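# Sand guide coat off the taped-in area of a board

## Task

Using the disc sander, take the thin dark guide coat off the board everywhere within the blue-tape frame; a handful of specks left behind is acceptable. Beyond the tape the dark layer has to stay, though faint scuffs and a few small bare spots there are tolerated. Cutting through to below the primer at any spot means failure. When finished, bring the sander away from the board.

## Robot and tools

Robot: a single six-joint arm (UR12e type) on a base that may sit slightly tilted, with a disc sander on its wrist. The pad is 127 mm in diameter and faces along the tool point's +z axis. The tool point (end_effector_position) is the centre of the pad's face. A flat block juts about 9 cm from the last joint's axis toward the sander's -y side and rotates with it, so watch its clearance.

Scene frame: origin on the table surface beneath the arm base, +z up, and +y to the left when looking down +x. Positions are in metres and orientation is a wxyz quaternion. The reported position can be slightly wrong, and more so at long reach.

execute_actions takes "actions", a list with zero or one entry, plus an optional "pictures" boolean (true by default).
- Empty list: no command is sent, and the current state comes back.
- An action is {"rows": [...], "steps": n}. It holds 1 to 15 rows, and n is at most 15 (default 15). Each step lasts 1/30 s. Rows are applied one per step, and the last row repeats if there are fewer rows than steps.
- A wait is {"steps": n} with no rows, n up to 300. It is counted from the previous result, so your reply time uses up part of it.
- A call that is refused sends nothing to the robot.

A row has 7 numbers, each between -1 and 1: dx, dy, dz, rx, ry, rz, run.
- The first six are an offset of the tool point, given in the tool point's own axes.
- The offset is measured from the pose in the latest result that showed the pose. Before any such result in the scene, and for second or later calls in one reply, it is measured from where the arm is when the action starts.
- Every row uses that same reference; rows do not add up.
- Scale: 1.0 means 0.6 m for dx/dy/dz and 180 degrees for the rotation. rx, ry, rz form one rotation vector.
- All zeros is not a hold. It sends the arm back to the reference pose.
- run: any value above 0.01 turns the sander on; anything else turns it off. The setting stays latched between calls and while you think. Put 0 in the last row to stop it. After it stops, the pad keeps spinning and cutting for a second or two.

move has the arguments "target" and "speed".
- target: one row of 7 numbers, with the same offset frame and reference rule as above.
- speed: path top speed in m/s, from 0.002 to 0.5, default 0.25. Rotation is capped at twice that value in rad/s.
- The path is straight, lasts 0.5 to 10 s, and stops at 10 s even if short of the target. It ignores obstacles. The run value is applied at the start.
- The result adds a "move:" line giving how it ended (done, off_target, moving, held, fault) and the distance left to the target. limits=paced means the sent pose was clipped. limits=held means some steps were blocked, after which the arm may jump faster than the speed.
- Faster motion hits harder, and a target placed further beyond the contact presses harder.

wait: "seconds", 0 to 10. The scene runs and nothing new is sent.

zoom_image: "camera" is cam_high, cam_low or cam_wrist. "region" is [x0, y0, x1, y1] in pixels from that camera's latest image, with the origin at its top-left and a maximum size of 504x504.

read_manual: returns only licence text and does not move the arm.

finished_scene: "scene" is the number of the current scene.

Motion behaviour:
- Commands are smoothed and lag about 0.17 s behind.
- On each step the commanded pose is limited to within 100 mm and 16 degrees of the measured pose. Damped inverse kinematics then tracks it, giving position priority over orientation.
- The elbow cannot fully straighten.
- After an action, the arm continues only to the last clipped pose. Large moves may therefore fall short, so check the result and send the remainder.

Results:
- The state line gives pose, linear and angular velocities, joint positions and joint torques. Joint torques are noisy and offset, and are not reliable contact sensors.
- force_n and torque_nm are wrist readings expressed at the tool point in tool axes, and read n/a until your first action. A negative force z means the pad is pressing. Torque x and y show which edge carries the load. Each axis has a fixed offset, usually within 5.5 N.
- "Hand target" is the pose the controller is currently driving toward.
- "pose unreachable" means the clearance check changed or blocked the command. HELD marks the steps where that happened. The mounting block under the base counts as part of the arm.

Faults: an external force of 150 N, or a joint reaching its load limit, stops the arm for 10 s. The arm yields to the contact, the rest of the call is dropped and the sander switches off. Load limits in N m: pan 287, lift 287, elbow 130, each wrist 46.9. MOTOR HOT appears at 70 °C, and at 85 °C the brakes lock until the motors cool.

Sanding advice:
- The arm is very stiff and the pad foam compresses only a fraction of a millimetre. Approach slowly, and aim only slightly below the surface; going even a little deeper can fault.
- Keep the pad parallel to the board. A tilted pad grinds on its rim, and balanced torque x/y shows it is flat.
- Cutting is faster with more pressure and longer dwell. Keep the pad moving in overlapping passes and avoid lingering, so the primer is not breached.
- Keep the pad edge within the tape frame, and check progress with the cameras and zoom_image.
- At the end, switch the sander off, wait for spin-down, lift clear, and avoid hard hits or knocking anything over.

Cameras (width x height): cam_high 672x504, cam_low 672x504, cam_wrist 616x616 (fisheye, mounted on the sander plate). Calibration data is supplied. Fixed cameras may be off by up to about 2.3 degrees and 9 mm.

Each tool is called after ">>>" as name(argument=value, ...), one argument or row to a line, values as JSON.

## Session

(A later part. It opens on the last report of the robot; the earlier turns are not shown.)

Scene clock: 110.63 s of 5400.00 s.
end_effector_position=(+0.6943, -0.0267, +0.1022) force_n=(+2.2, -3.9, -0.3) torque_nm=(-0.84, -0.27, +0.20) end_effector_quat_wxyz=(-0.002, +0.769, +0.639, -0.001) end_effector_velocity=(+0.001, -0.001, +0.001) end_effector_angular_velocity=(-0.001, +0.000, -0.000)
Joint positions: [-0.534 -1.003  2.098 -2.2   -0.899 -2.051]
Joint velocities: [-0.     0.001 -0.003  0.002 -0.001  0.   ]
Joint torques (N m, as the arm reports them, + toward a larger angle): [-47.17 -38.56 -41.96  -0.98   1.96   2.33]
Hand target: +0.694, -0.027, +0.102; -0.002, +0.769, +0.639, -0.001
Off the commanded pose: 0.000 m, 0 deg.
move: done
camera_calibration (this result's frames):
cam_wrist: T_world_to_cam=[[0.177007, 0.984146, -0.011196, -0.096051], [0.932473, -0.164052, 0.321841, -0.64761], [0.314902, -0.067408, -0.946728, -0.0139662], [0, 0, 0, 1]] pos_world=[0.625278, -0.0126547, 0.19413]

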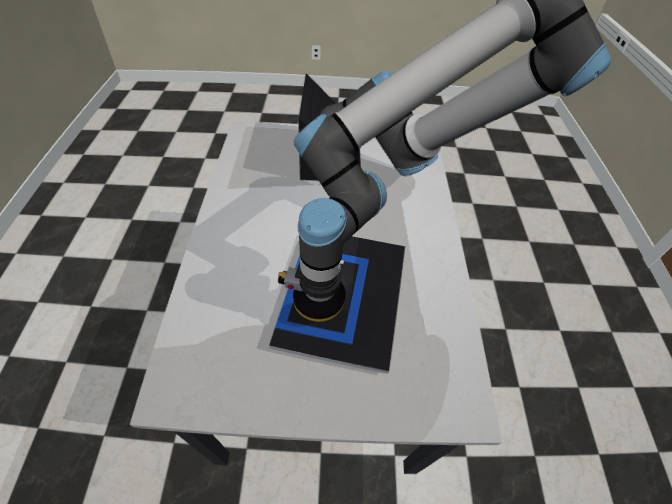

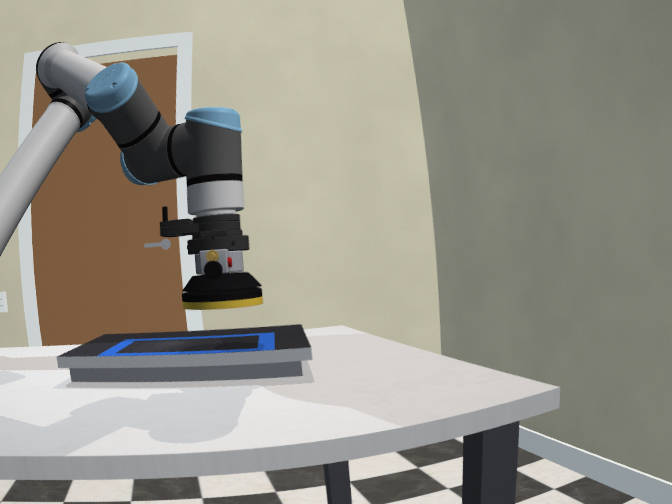

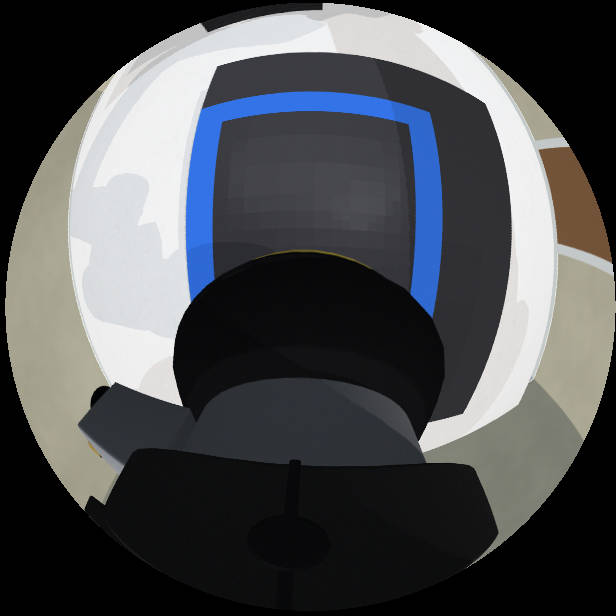

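>>> move(
  target=[-0.05,0,0.095,0,0,0,0],
  speed=0.1,
)

>>> move(
  target=[0,0,0.0044,0,0,0,1],
  speed=0.004,
)

>>> move(
  target=[0,-0.22,0.0008,0,0,0,1],
  speed=0.04,
)

>>> move(
  target=[0.1,0,0.0001,0,0,0,1],
  speed=0.03,
)

>>> move(
  target=[0,0.22,-0.0005,0,0,0,1],
  speed=0.04,
)

>>> move(
  target=[-0.1,0,0.0001,0,0,0,1],
  speed=0.03,
)

>>> move(
  target=[0.05,0.1,-0.25,0,0,0,0],
  speed=0.2,
)

Scene clock: 121.77 s of 5400.00 s.
end_effector_position=(+0.6886, -0.0561, +0.0452) force_n=(+0.4, -3.8, +2.5) torque_nm=(-0.64, +0.19, +0.21) end_effector_quat_wxyz=(-0.002, +0.769, +0.639, -0.001) end_effector_velocity=(-0.001, -0.001, -0.001) end_effector_angular_velocity=(+0.000, +0.001, -0.002)
Joint positions: [-0.513 -0.904  2.116 -2.333 -0.89  -2.027]
Joint velocities: [-0.     0.003  0.    -0.002 -0.     0.001]
Joint torques (N m, as the arm reports them, + toward a larger angle): [-48.38 -42.28 -25.19  -6.75   1.81   2.64]
Hand target: +0.689, -0.056, +0.045; -0.002, +0.769, +0.639, -0.001
Off the commanded pose: 0.000 m, 0 deg.
move: done
camera_calibration (this result's frames):
cam_wrist: T_world_to_cam=[[0.176986, 0.98415, -0.0111737, -0.0667282], [0.932478, -0.16404, 0.321832, -0.62879], [0.314898, -0.067379, -0.946731, -0.0680394], [0, 0, 0, 1]] pos_world=[0.619568, -0.0420602, 0.137204]

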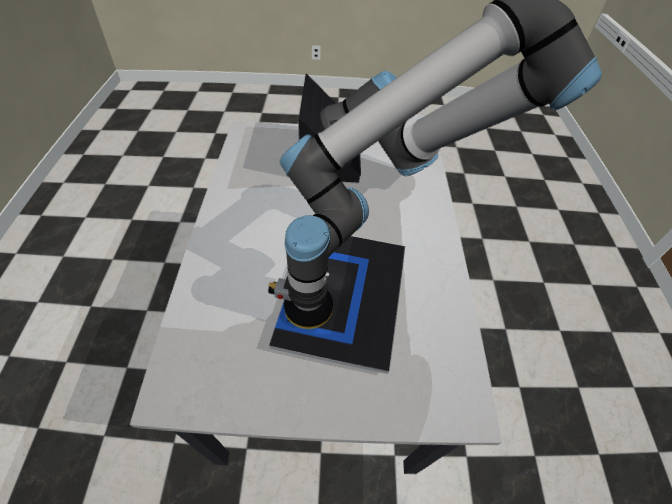

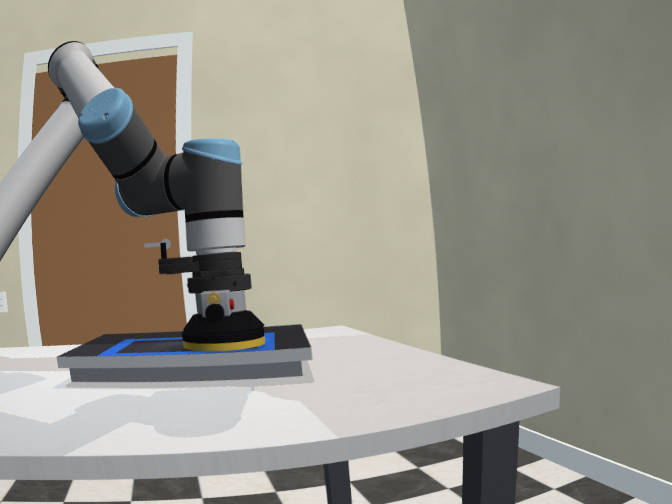

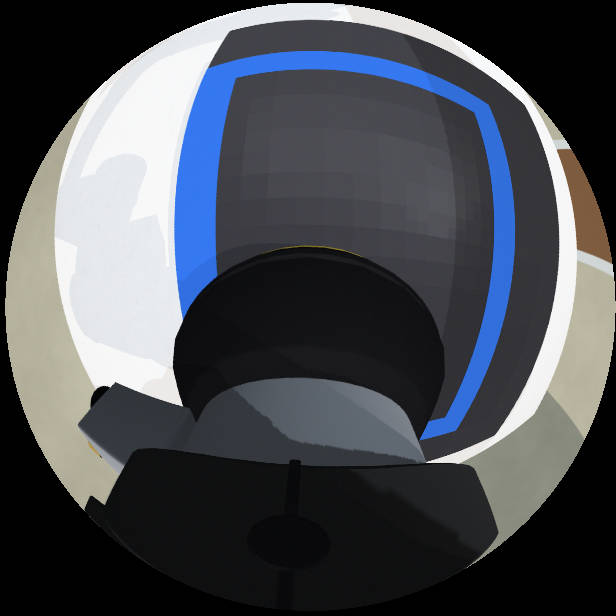

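Scene clock: 122.63 s of 5400.00 s.
end_effector_position=(+0.6887, -0.0561, +0.0427) force_n=(-0.8, -3.0, -13.3) torque_nm=(-1.08, +0.14, +0.26) end_effector_quat_wxyz=(-0.002, +0.769, +0.639, -0.001) end_effector_velocity=(+0.001, -0.001, -0.001) end_effector_angular_velocity=(-0.001, -0.000, +0.001)
Joint positions: [-0.51  -0.9    2.117 -2.339 -0.889 -2.024]
Joint velocities: [ 0.     0.002 -0.001 -0.002 -0.001  0.   ]
Joint torques (N m, as the arm reports them, + toward a larger angle): [-41.97 -33.49 -17.8   -4.23   1.17   2.09]
Hand target: +0.689, -0.056, +0.043; -0.002, +0.769, +0.639, -0.001
Off the commanded pose: 0.000 m, 0 deg.
move: done
camera_calibration (this result's frames):
cam_wrist: T_world_to_cam=[[0.176869, 0.98417, -0.0112196, -0.0666829], [0.93244, -0.163901, 0.322013, -0.628033], [0.315077, -0.0674157, -0.946669, -0.0705771], [0, 0, 0, 1]] pos_world=[0.619635, -0.0420662, 0.134674]

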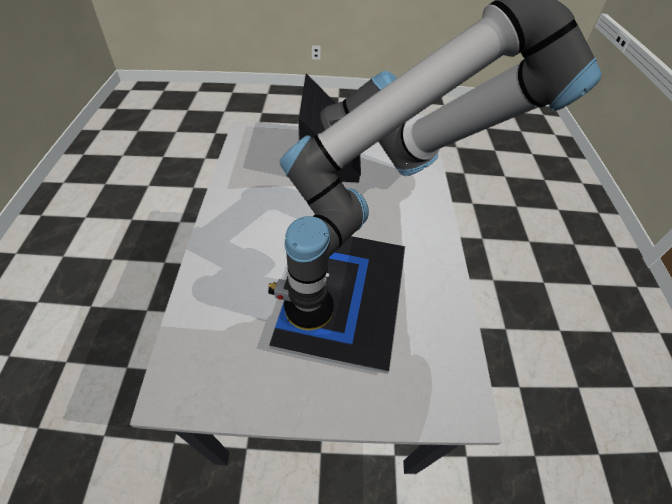

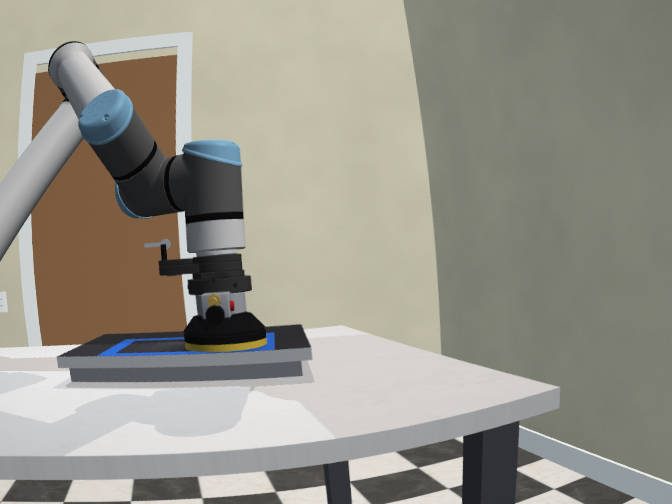

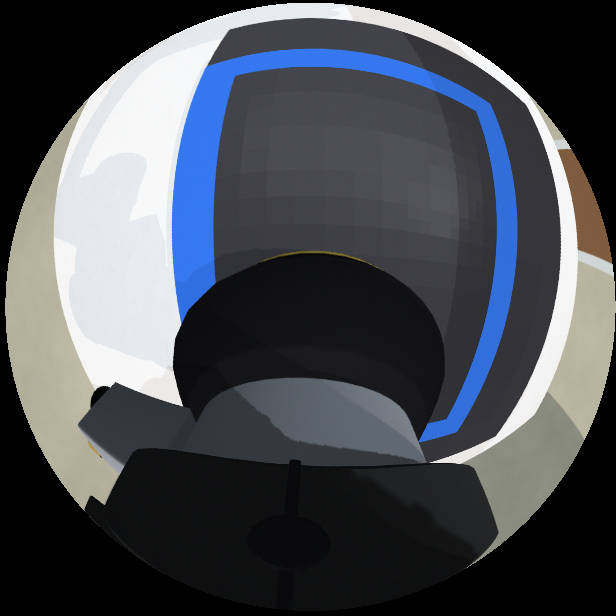

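Scene clock: 126.50 s of 5400.00 s.
end_effector_position=(+0.5589, -0.0321, +0.0427) force_n=(+1.7, +4.1, -12.2) torque_nm=(+0.03, -0.27, +0.10) end_effector_quat_wxyz=(-0.002, +0.769, +0.639, -0.001) end_effector_velocity=(-0.001, -0.000, -0.000) end_effector_angular_velocity=(-0.001, +0.001, +0.000)
Joint positions: [-0.59  -1.028  2.368 -2.408 -0.926 -2.114]
Joint velocities: [-0.001 -0.     0.002 -0.001 -0.002 -0.002]
Joint torques (N m, as the arm reports them, + toward a larger angle): [-49.48 -42.6  -18.42  -5.19  -2.26  -3.09]
Hand target: +0.559, -0.032, +0.043; -0.002, +0.769, +0.639, -0.001
Off the commanded pose: 0.000 m, 0 deg.
move: done
camera_calibration (this result's frames):
cam_wrist: T_world_to_cam=[[0.176938, 0.984158, -0.0112688, -0.0673516], [0.932448, -0.163955, 0.321962, -0.503121], [0.315014, -0.0674749, -0.946686, -0.0280144], [0, 0, 0, 1]] pos_world=[0.489876, -0.0180947, 0.134706]

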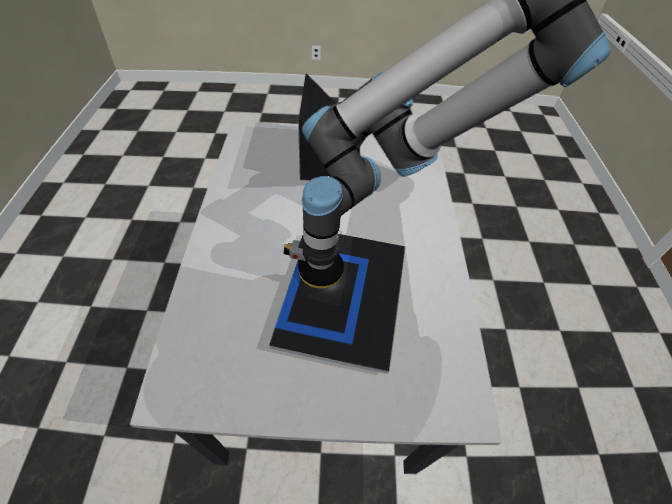

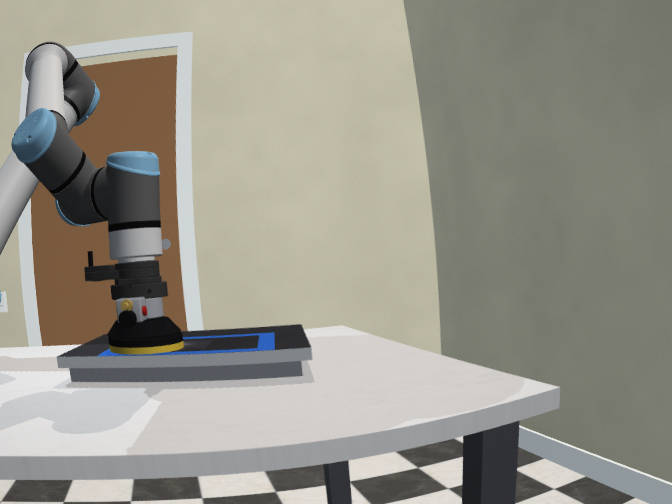

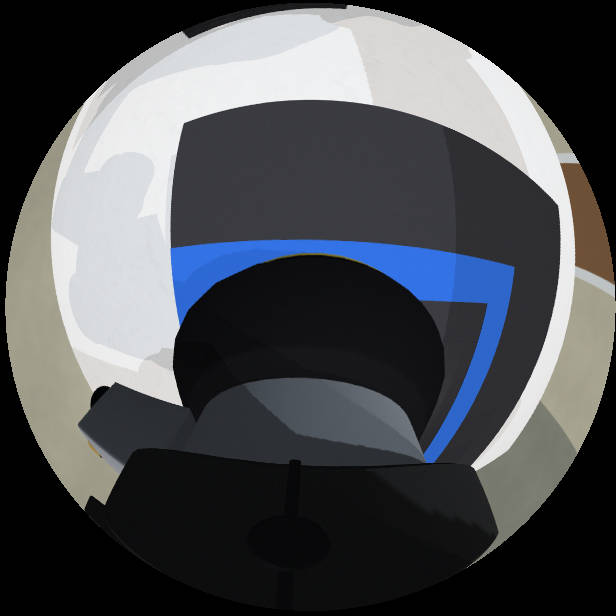

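Scene clock: 129.03 s of 5400.00 s.
end_effector_position=(+0.5697, +0.0268, +0.0427) force_n=(+4.0, -1.3, -13.5) torque_nm=(-1.02, -0.45, +0.18) end_effector_quat_wxyz=(-0.002, +0.769, +0.639, -0.001) end_effector_velocity=(+0.001, +0.002, +0.000) end_effector_angular_velocity=(+0.002, -0.002, +0.001)
Joint positions: [-0.515 -1.111  2.372 -2.38  -0.891 -2.03 ]
Joint velocities: [ 0.002 -0.002 -0.    -0.     0.003  0.002]
Joint torques (N m, as the arm reports them, + toward a larger angle): [-31.45 -35.25 -30.22  -0.02   1.2    2.38]
Hand target: +0.570, +0.027, +0.043; -0.002, +0.769, +0.639, -0.001
Off the commanded pose: 0.000 m, 0 deg.
move: done
camera_calibration (this result's frames):
cam_wrist: T_world_to_cam=[[0.176917, 0.984162, -0.0111962, -0.127262], [0.932461, -0.163961, 0.321921, -0.503497], [0.314987, -0.0673934, -0.9467, -0.0274825], [0, 0, 0, 1]] pos_world=[0.500662, 0.0408404, 0.134644]

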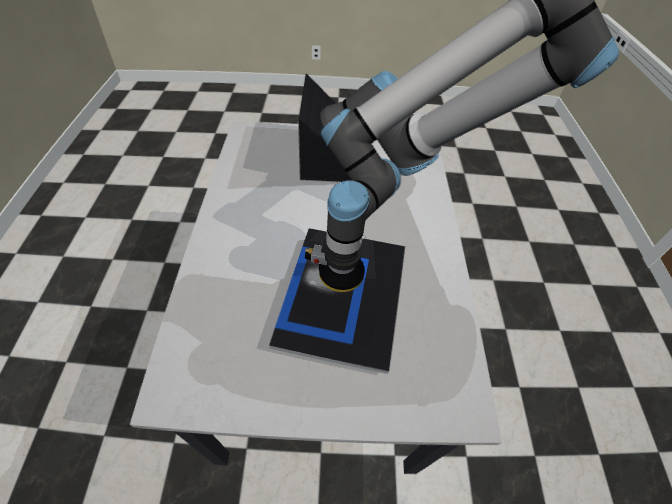

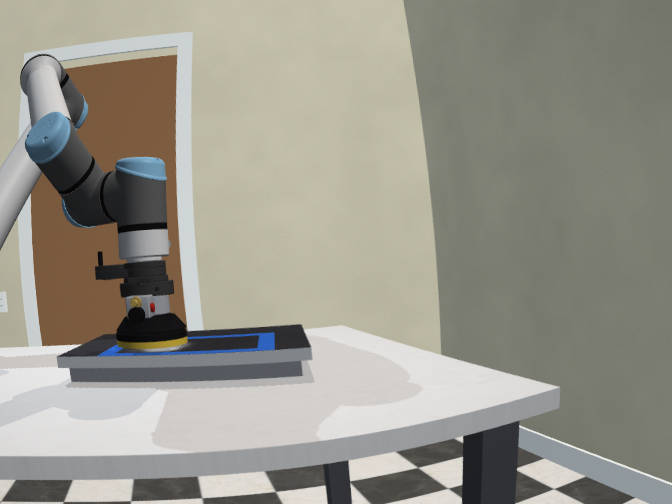

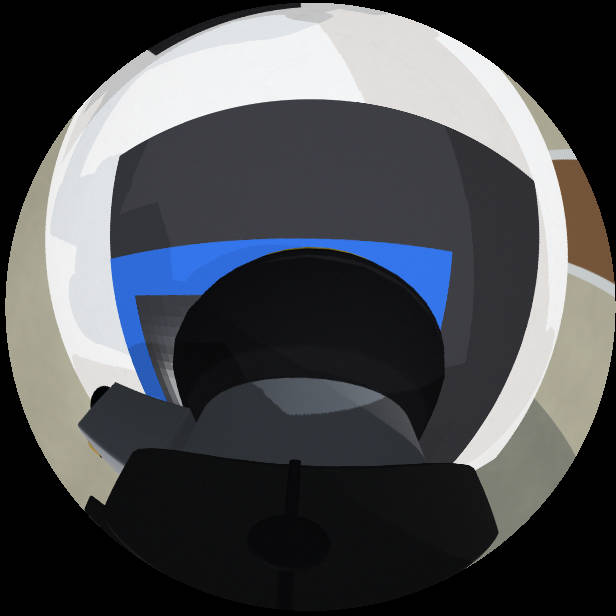

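Scene clock: 132.90 s of 5400.00 s.
end_effector_position=(+0.6995, +0.0030, +0.0424) force_n=(+0.1, -3.0, -26.8) torque_nm=(-0.12, +0.21, -0.03) end_effector_quat_wxyz=(-0.002, +0.769, +0.639, -0.001) end_effector_velocity=(+0.001, +0.001, -0.000) end_effector_angular_velocity=(-0.001, +0.002, +0.001)
Joint positions: [-0.449 -0.965  2.121 -2.325 -0.863 -1.951]
Joint velocities: [ 0.003 -0.    -0.003  0.003 -0.001  0.001]
Joint torques (N m, as the arm reports them, + toward a larger angle): [-35.63 -27.7  -26.91   1.33   1.3    3.  ]
Hand target: +0.700, +0.003, +0.042; -0.002, +0.769, +0.639, -0.001
Off the commanded pose: 0.000 m, 0 deg.
move: done
camera_calibration (this result's frames):
cam_wrist: T_world_to_cam=[[0.176912, 0.984164, -0.0110778, -0.126744], [0.932453, -0.163992, 0.321928, -0.628304], [0.315014, -0.0672824, -0.946699, -0.0702518], [0, 0, 0, 1]] pos_world=[0.630417, 0.0169733, 0.134358]

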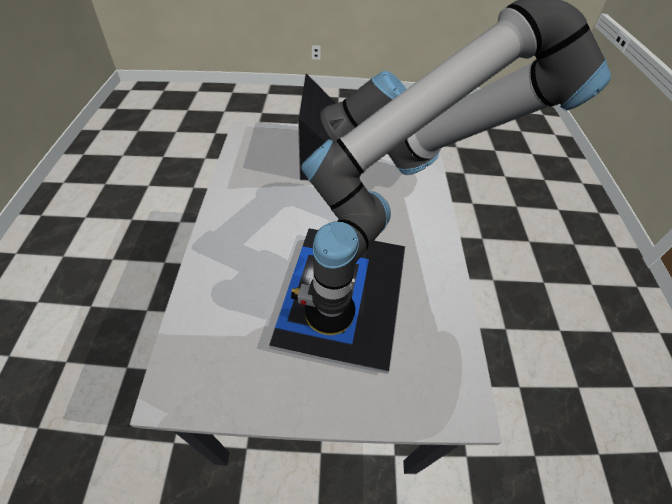

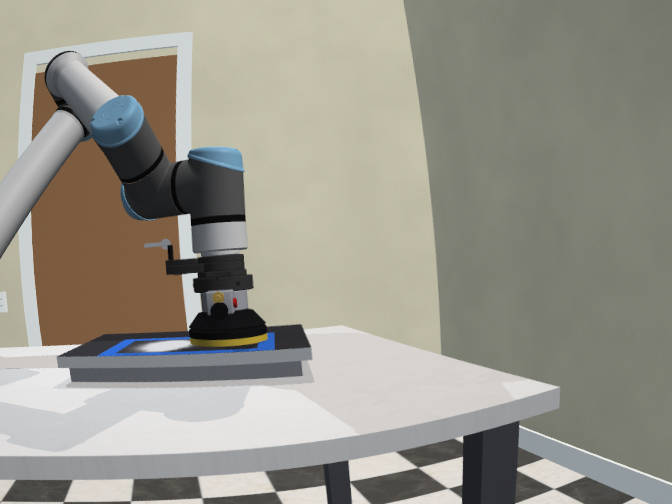

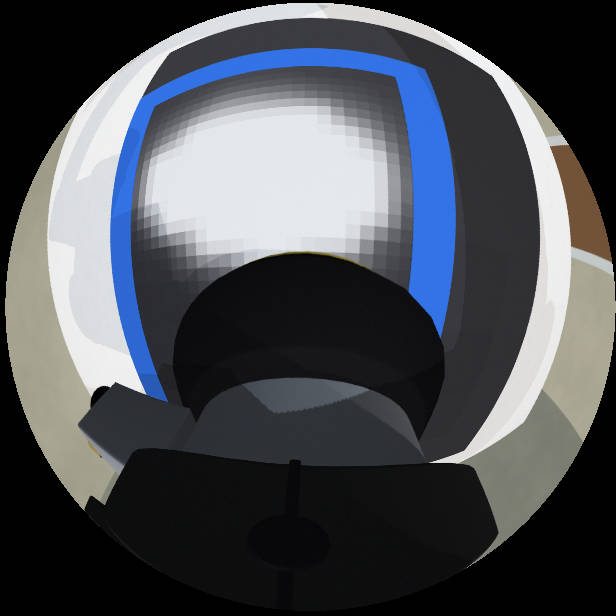

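Scene clock: 135.43 s of 5400.00 s.
end_effector_position=(+0.6886, -0.0560, +0.0423) force_n=(+0.9, -2.7, -33.2) torque_nm=(+0.18, +0.02, +0.18) end_effector_quat_wxyz=(-0.002, +0.769, +0.639, -0.001) end_effector_velocity=(-0.001, -0.002, -0.001) end_effector_angular_velocity=(+0.000, +0.001, -0.001)
Joint positions: [-0.51  -0.9    2.117 -2.34  -0.889 -2.023]
Joint velocities: [-0.001  0.002  0.    -0.    -0.001 -0.001]
Joint torques (N m, as the arm reports them, + toward a larger angle): [-50.34 -22.25 -22.45  -2.21  -1.66  -2.93]
Hand target: +0.689, -0.056, +0.042; -0.002, +0.769, +0.639, -0.001
Off the commanded pose: 0.000 m, 0 deg.
move: done
camera_calibration (this result's frames):
cam_wrist: T_world_to_cam=[[0.176941, 0.984158, -0.0111614, -0.0668361], [0.932451, -0.163994, 0.321934, -0.627857], [0.315004, -0.0673709, -0.946696, -0.0708771], [0, 0, 0, 1]] pos_world=[0.619599, -0.0419624, 0.134284]

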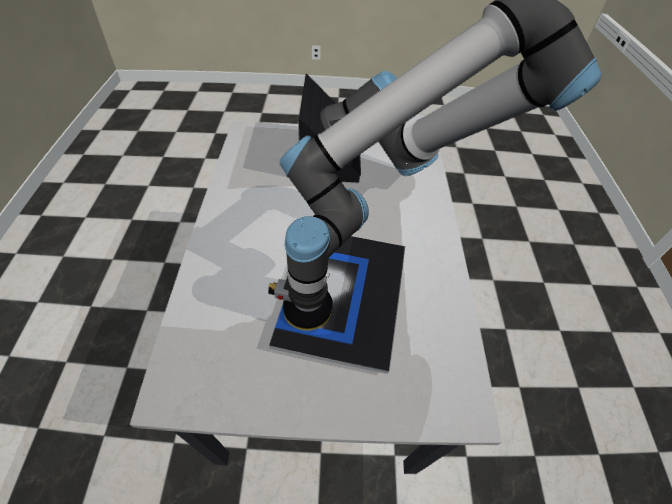

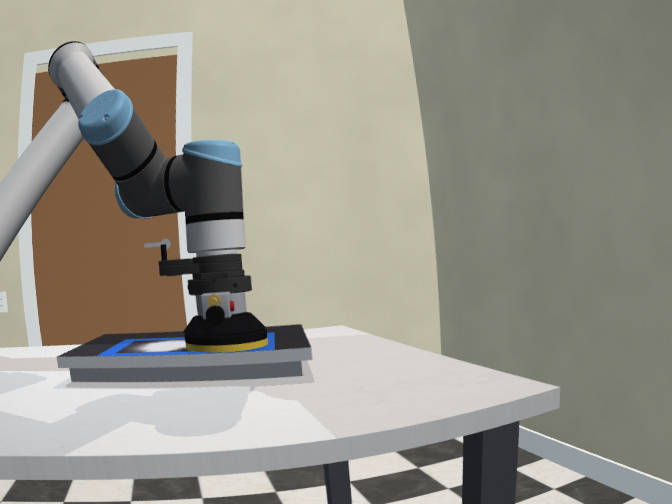

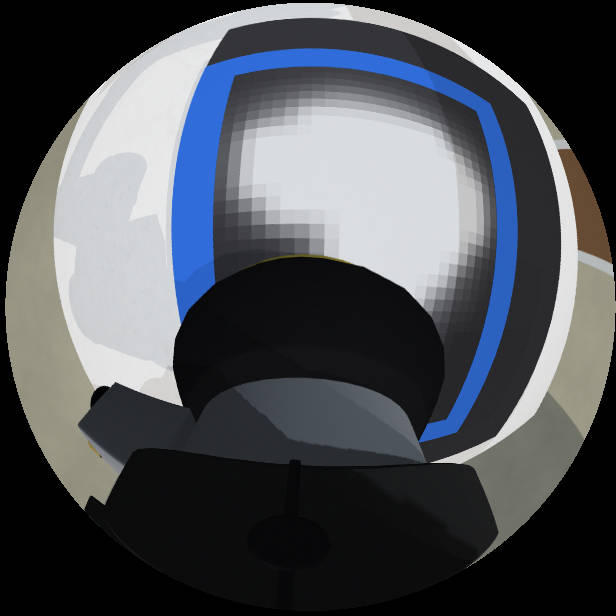

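Scene clock: 137.00 s of 5400.00 s.
end_effector_position=(+0.7537, -0.0376, +0.1920) force_n=(+0.4, +0.9, +1.6) torque_nm=(-0.07, +0.02, +0.27) end_effector_quat_wxyz=(-0.002, +0.769, +0.639, -0.001) end_effector_velocity=(-0.000, -0.001, -0.000) end_effector_angular_velocity=(+0.001, +0.002, -0.002)
Joint positions: [-0.578 -1.012  1.927 -1.991 -0.92  -2.1  ]
Joint velocities: [-0.001  0.001 -0.001  0.004 -0.001 -0.   ]
Joint torques (N m, as the arm reports them, + toward a larger angle): [-67.93 -60.72 -47.25  -1.56  -2.2   -2.7 ]
Hand target: +0.754, -0.038, +0.192; -0.002, +0.769, +0.639, -0.001
Off the commanded pose: 0.000 m, 0 deg.
move: done
camera_calibration (this result's frames):
cam_wrist: T_world_to_cam=[[0.176957, 0.984154, -0.0112582, -0.0947146], [0.932442, -0.163976, 0.32197, -0.733694], [0.315022, -0.0674725, -0.946683, 0.0515144], [0, 0, 0, 1]] pos_world=[0.68466, -0.0236186, 0.283929]

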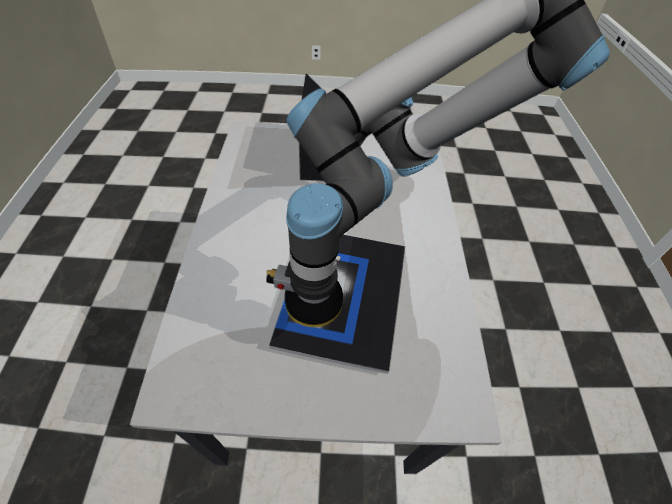

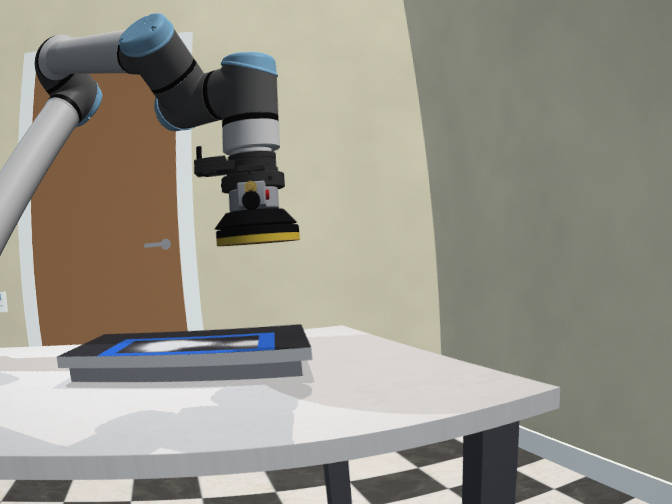

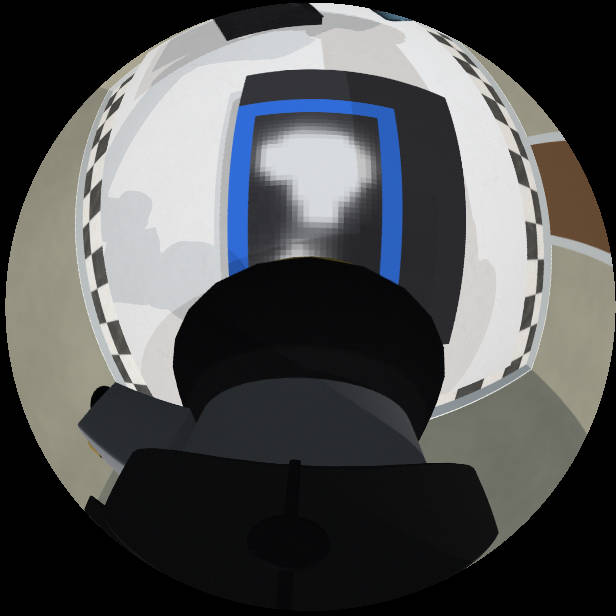

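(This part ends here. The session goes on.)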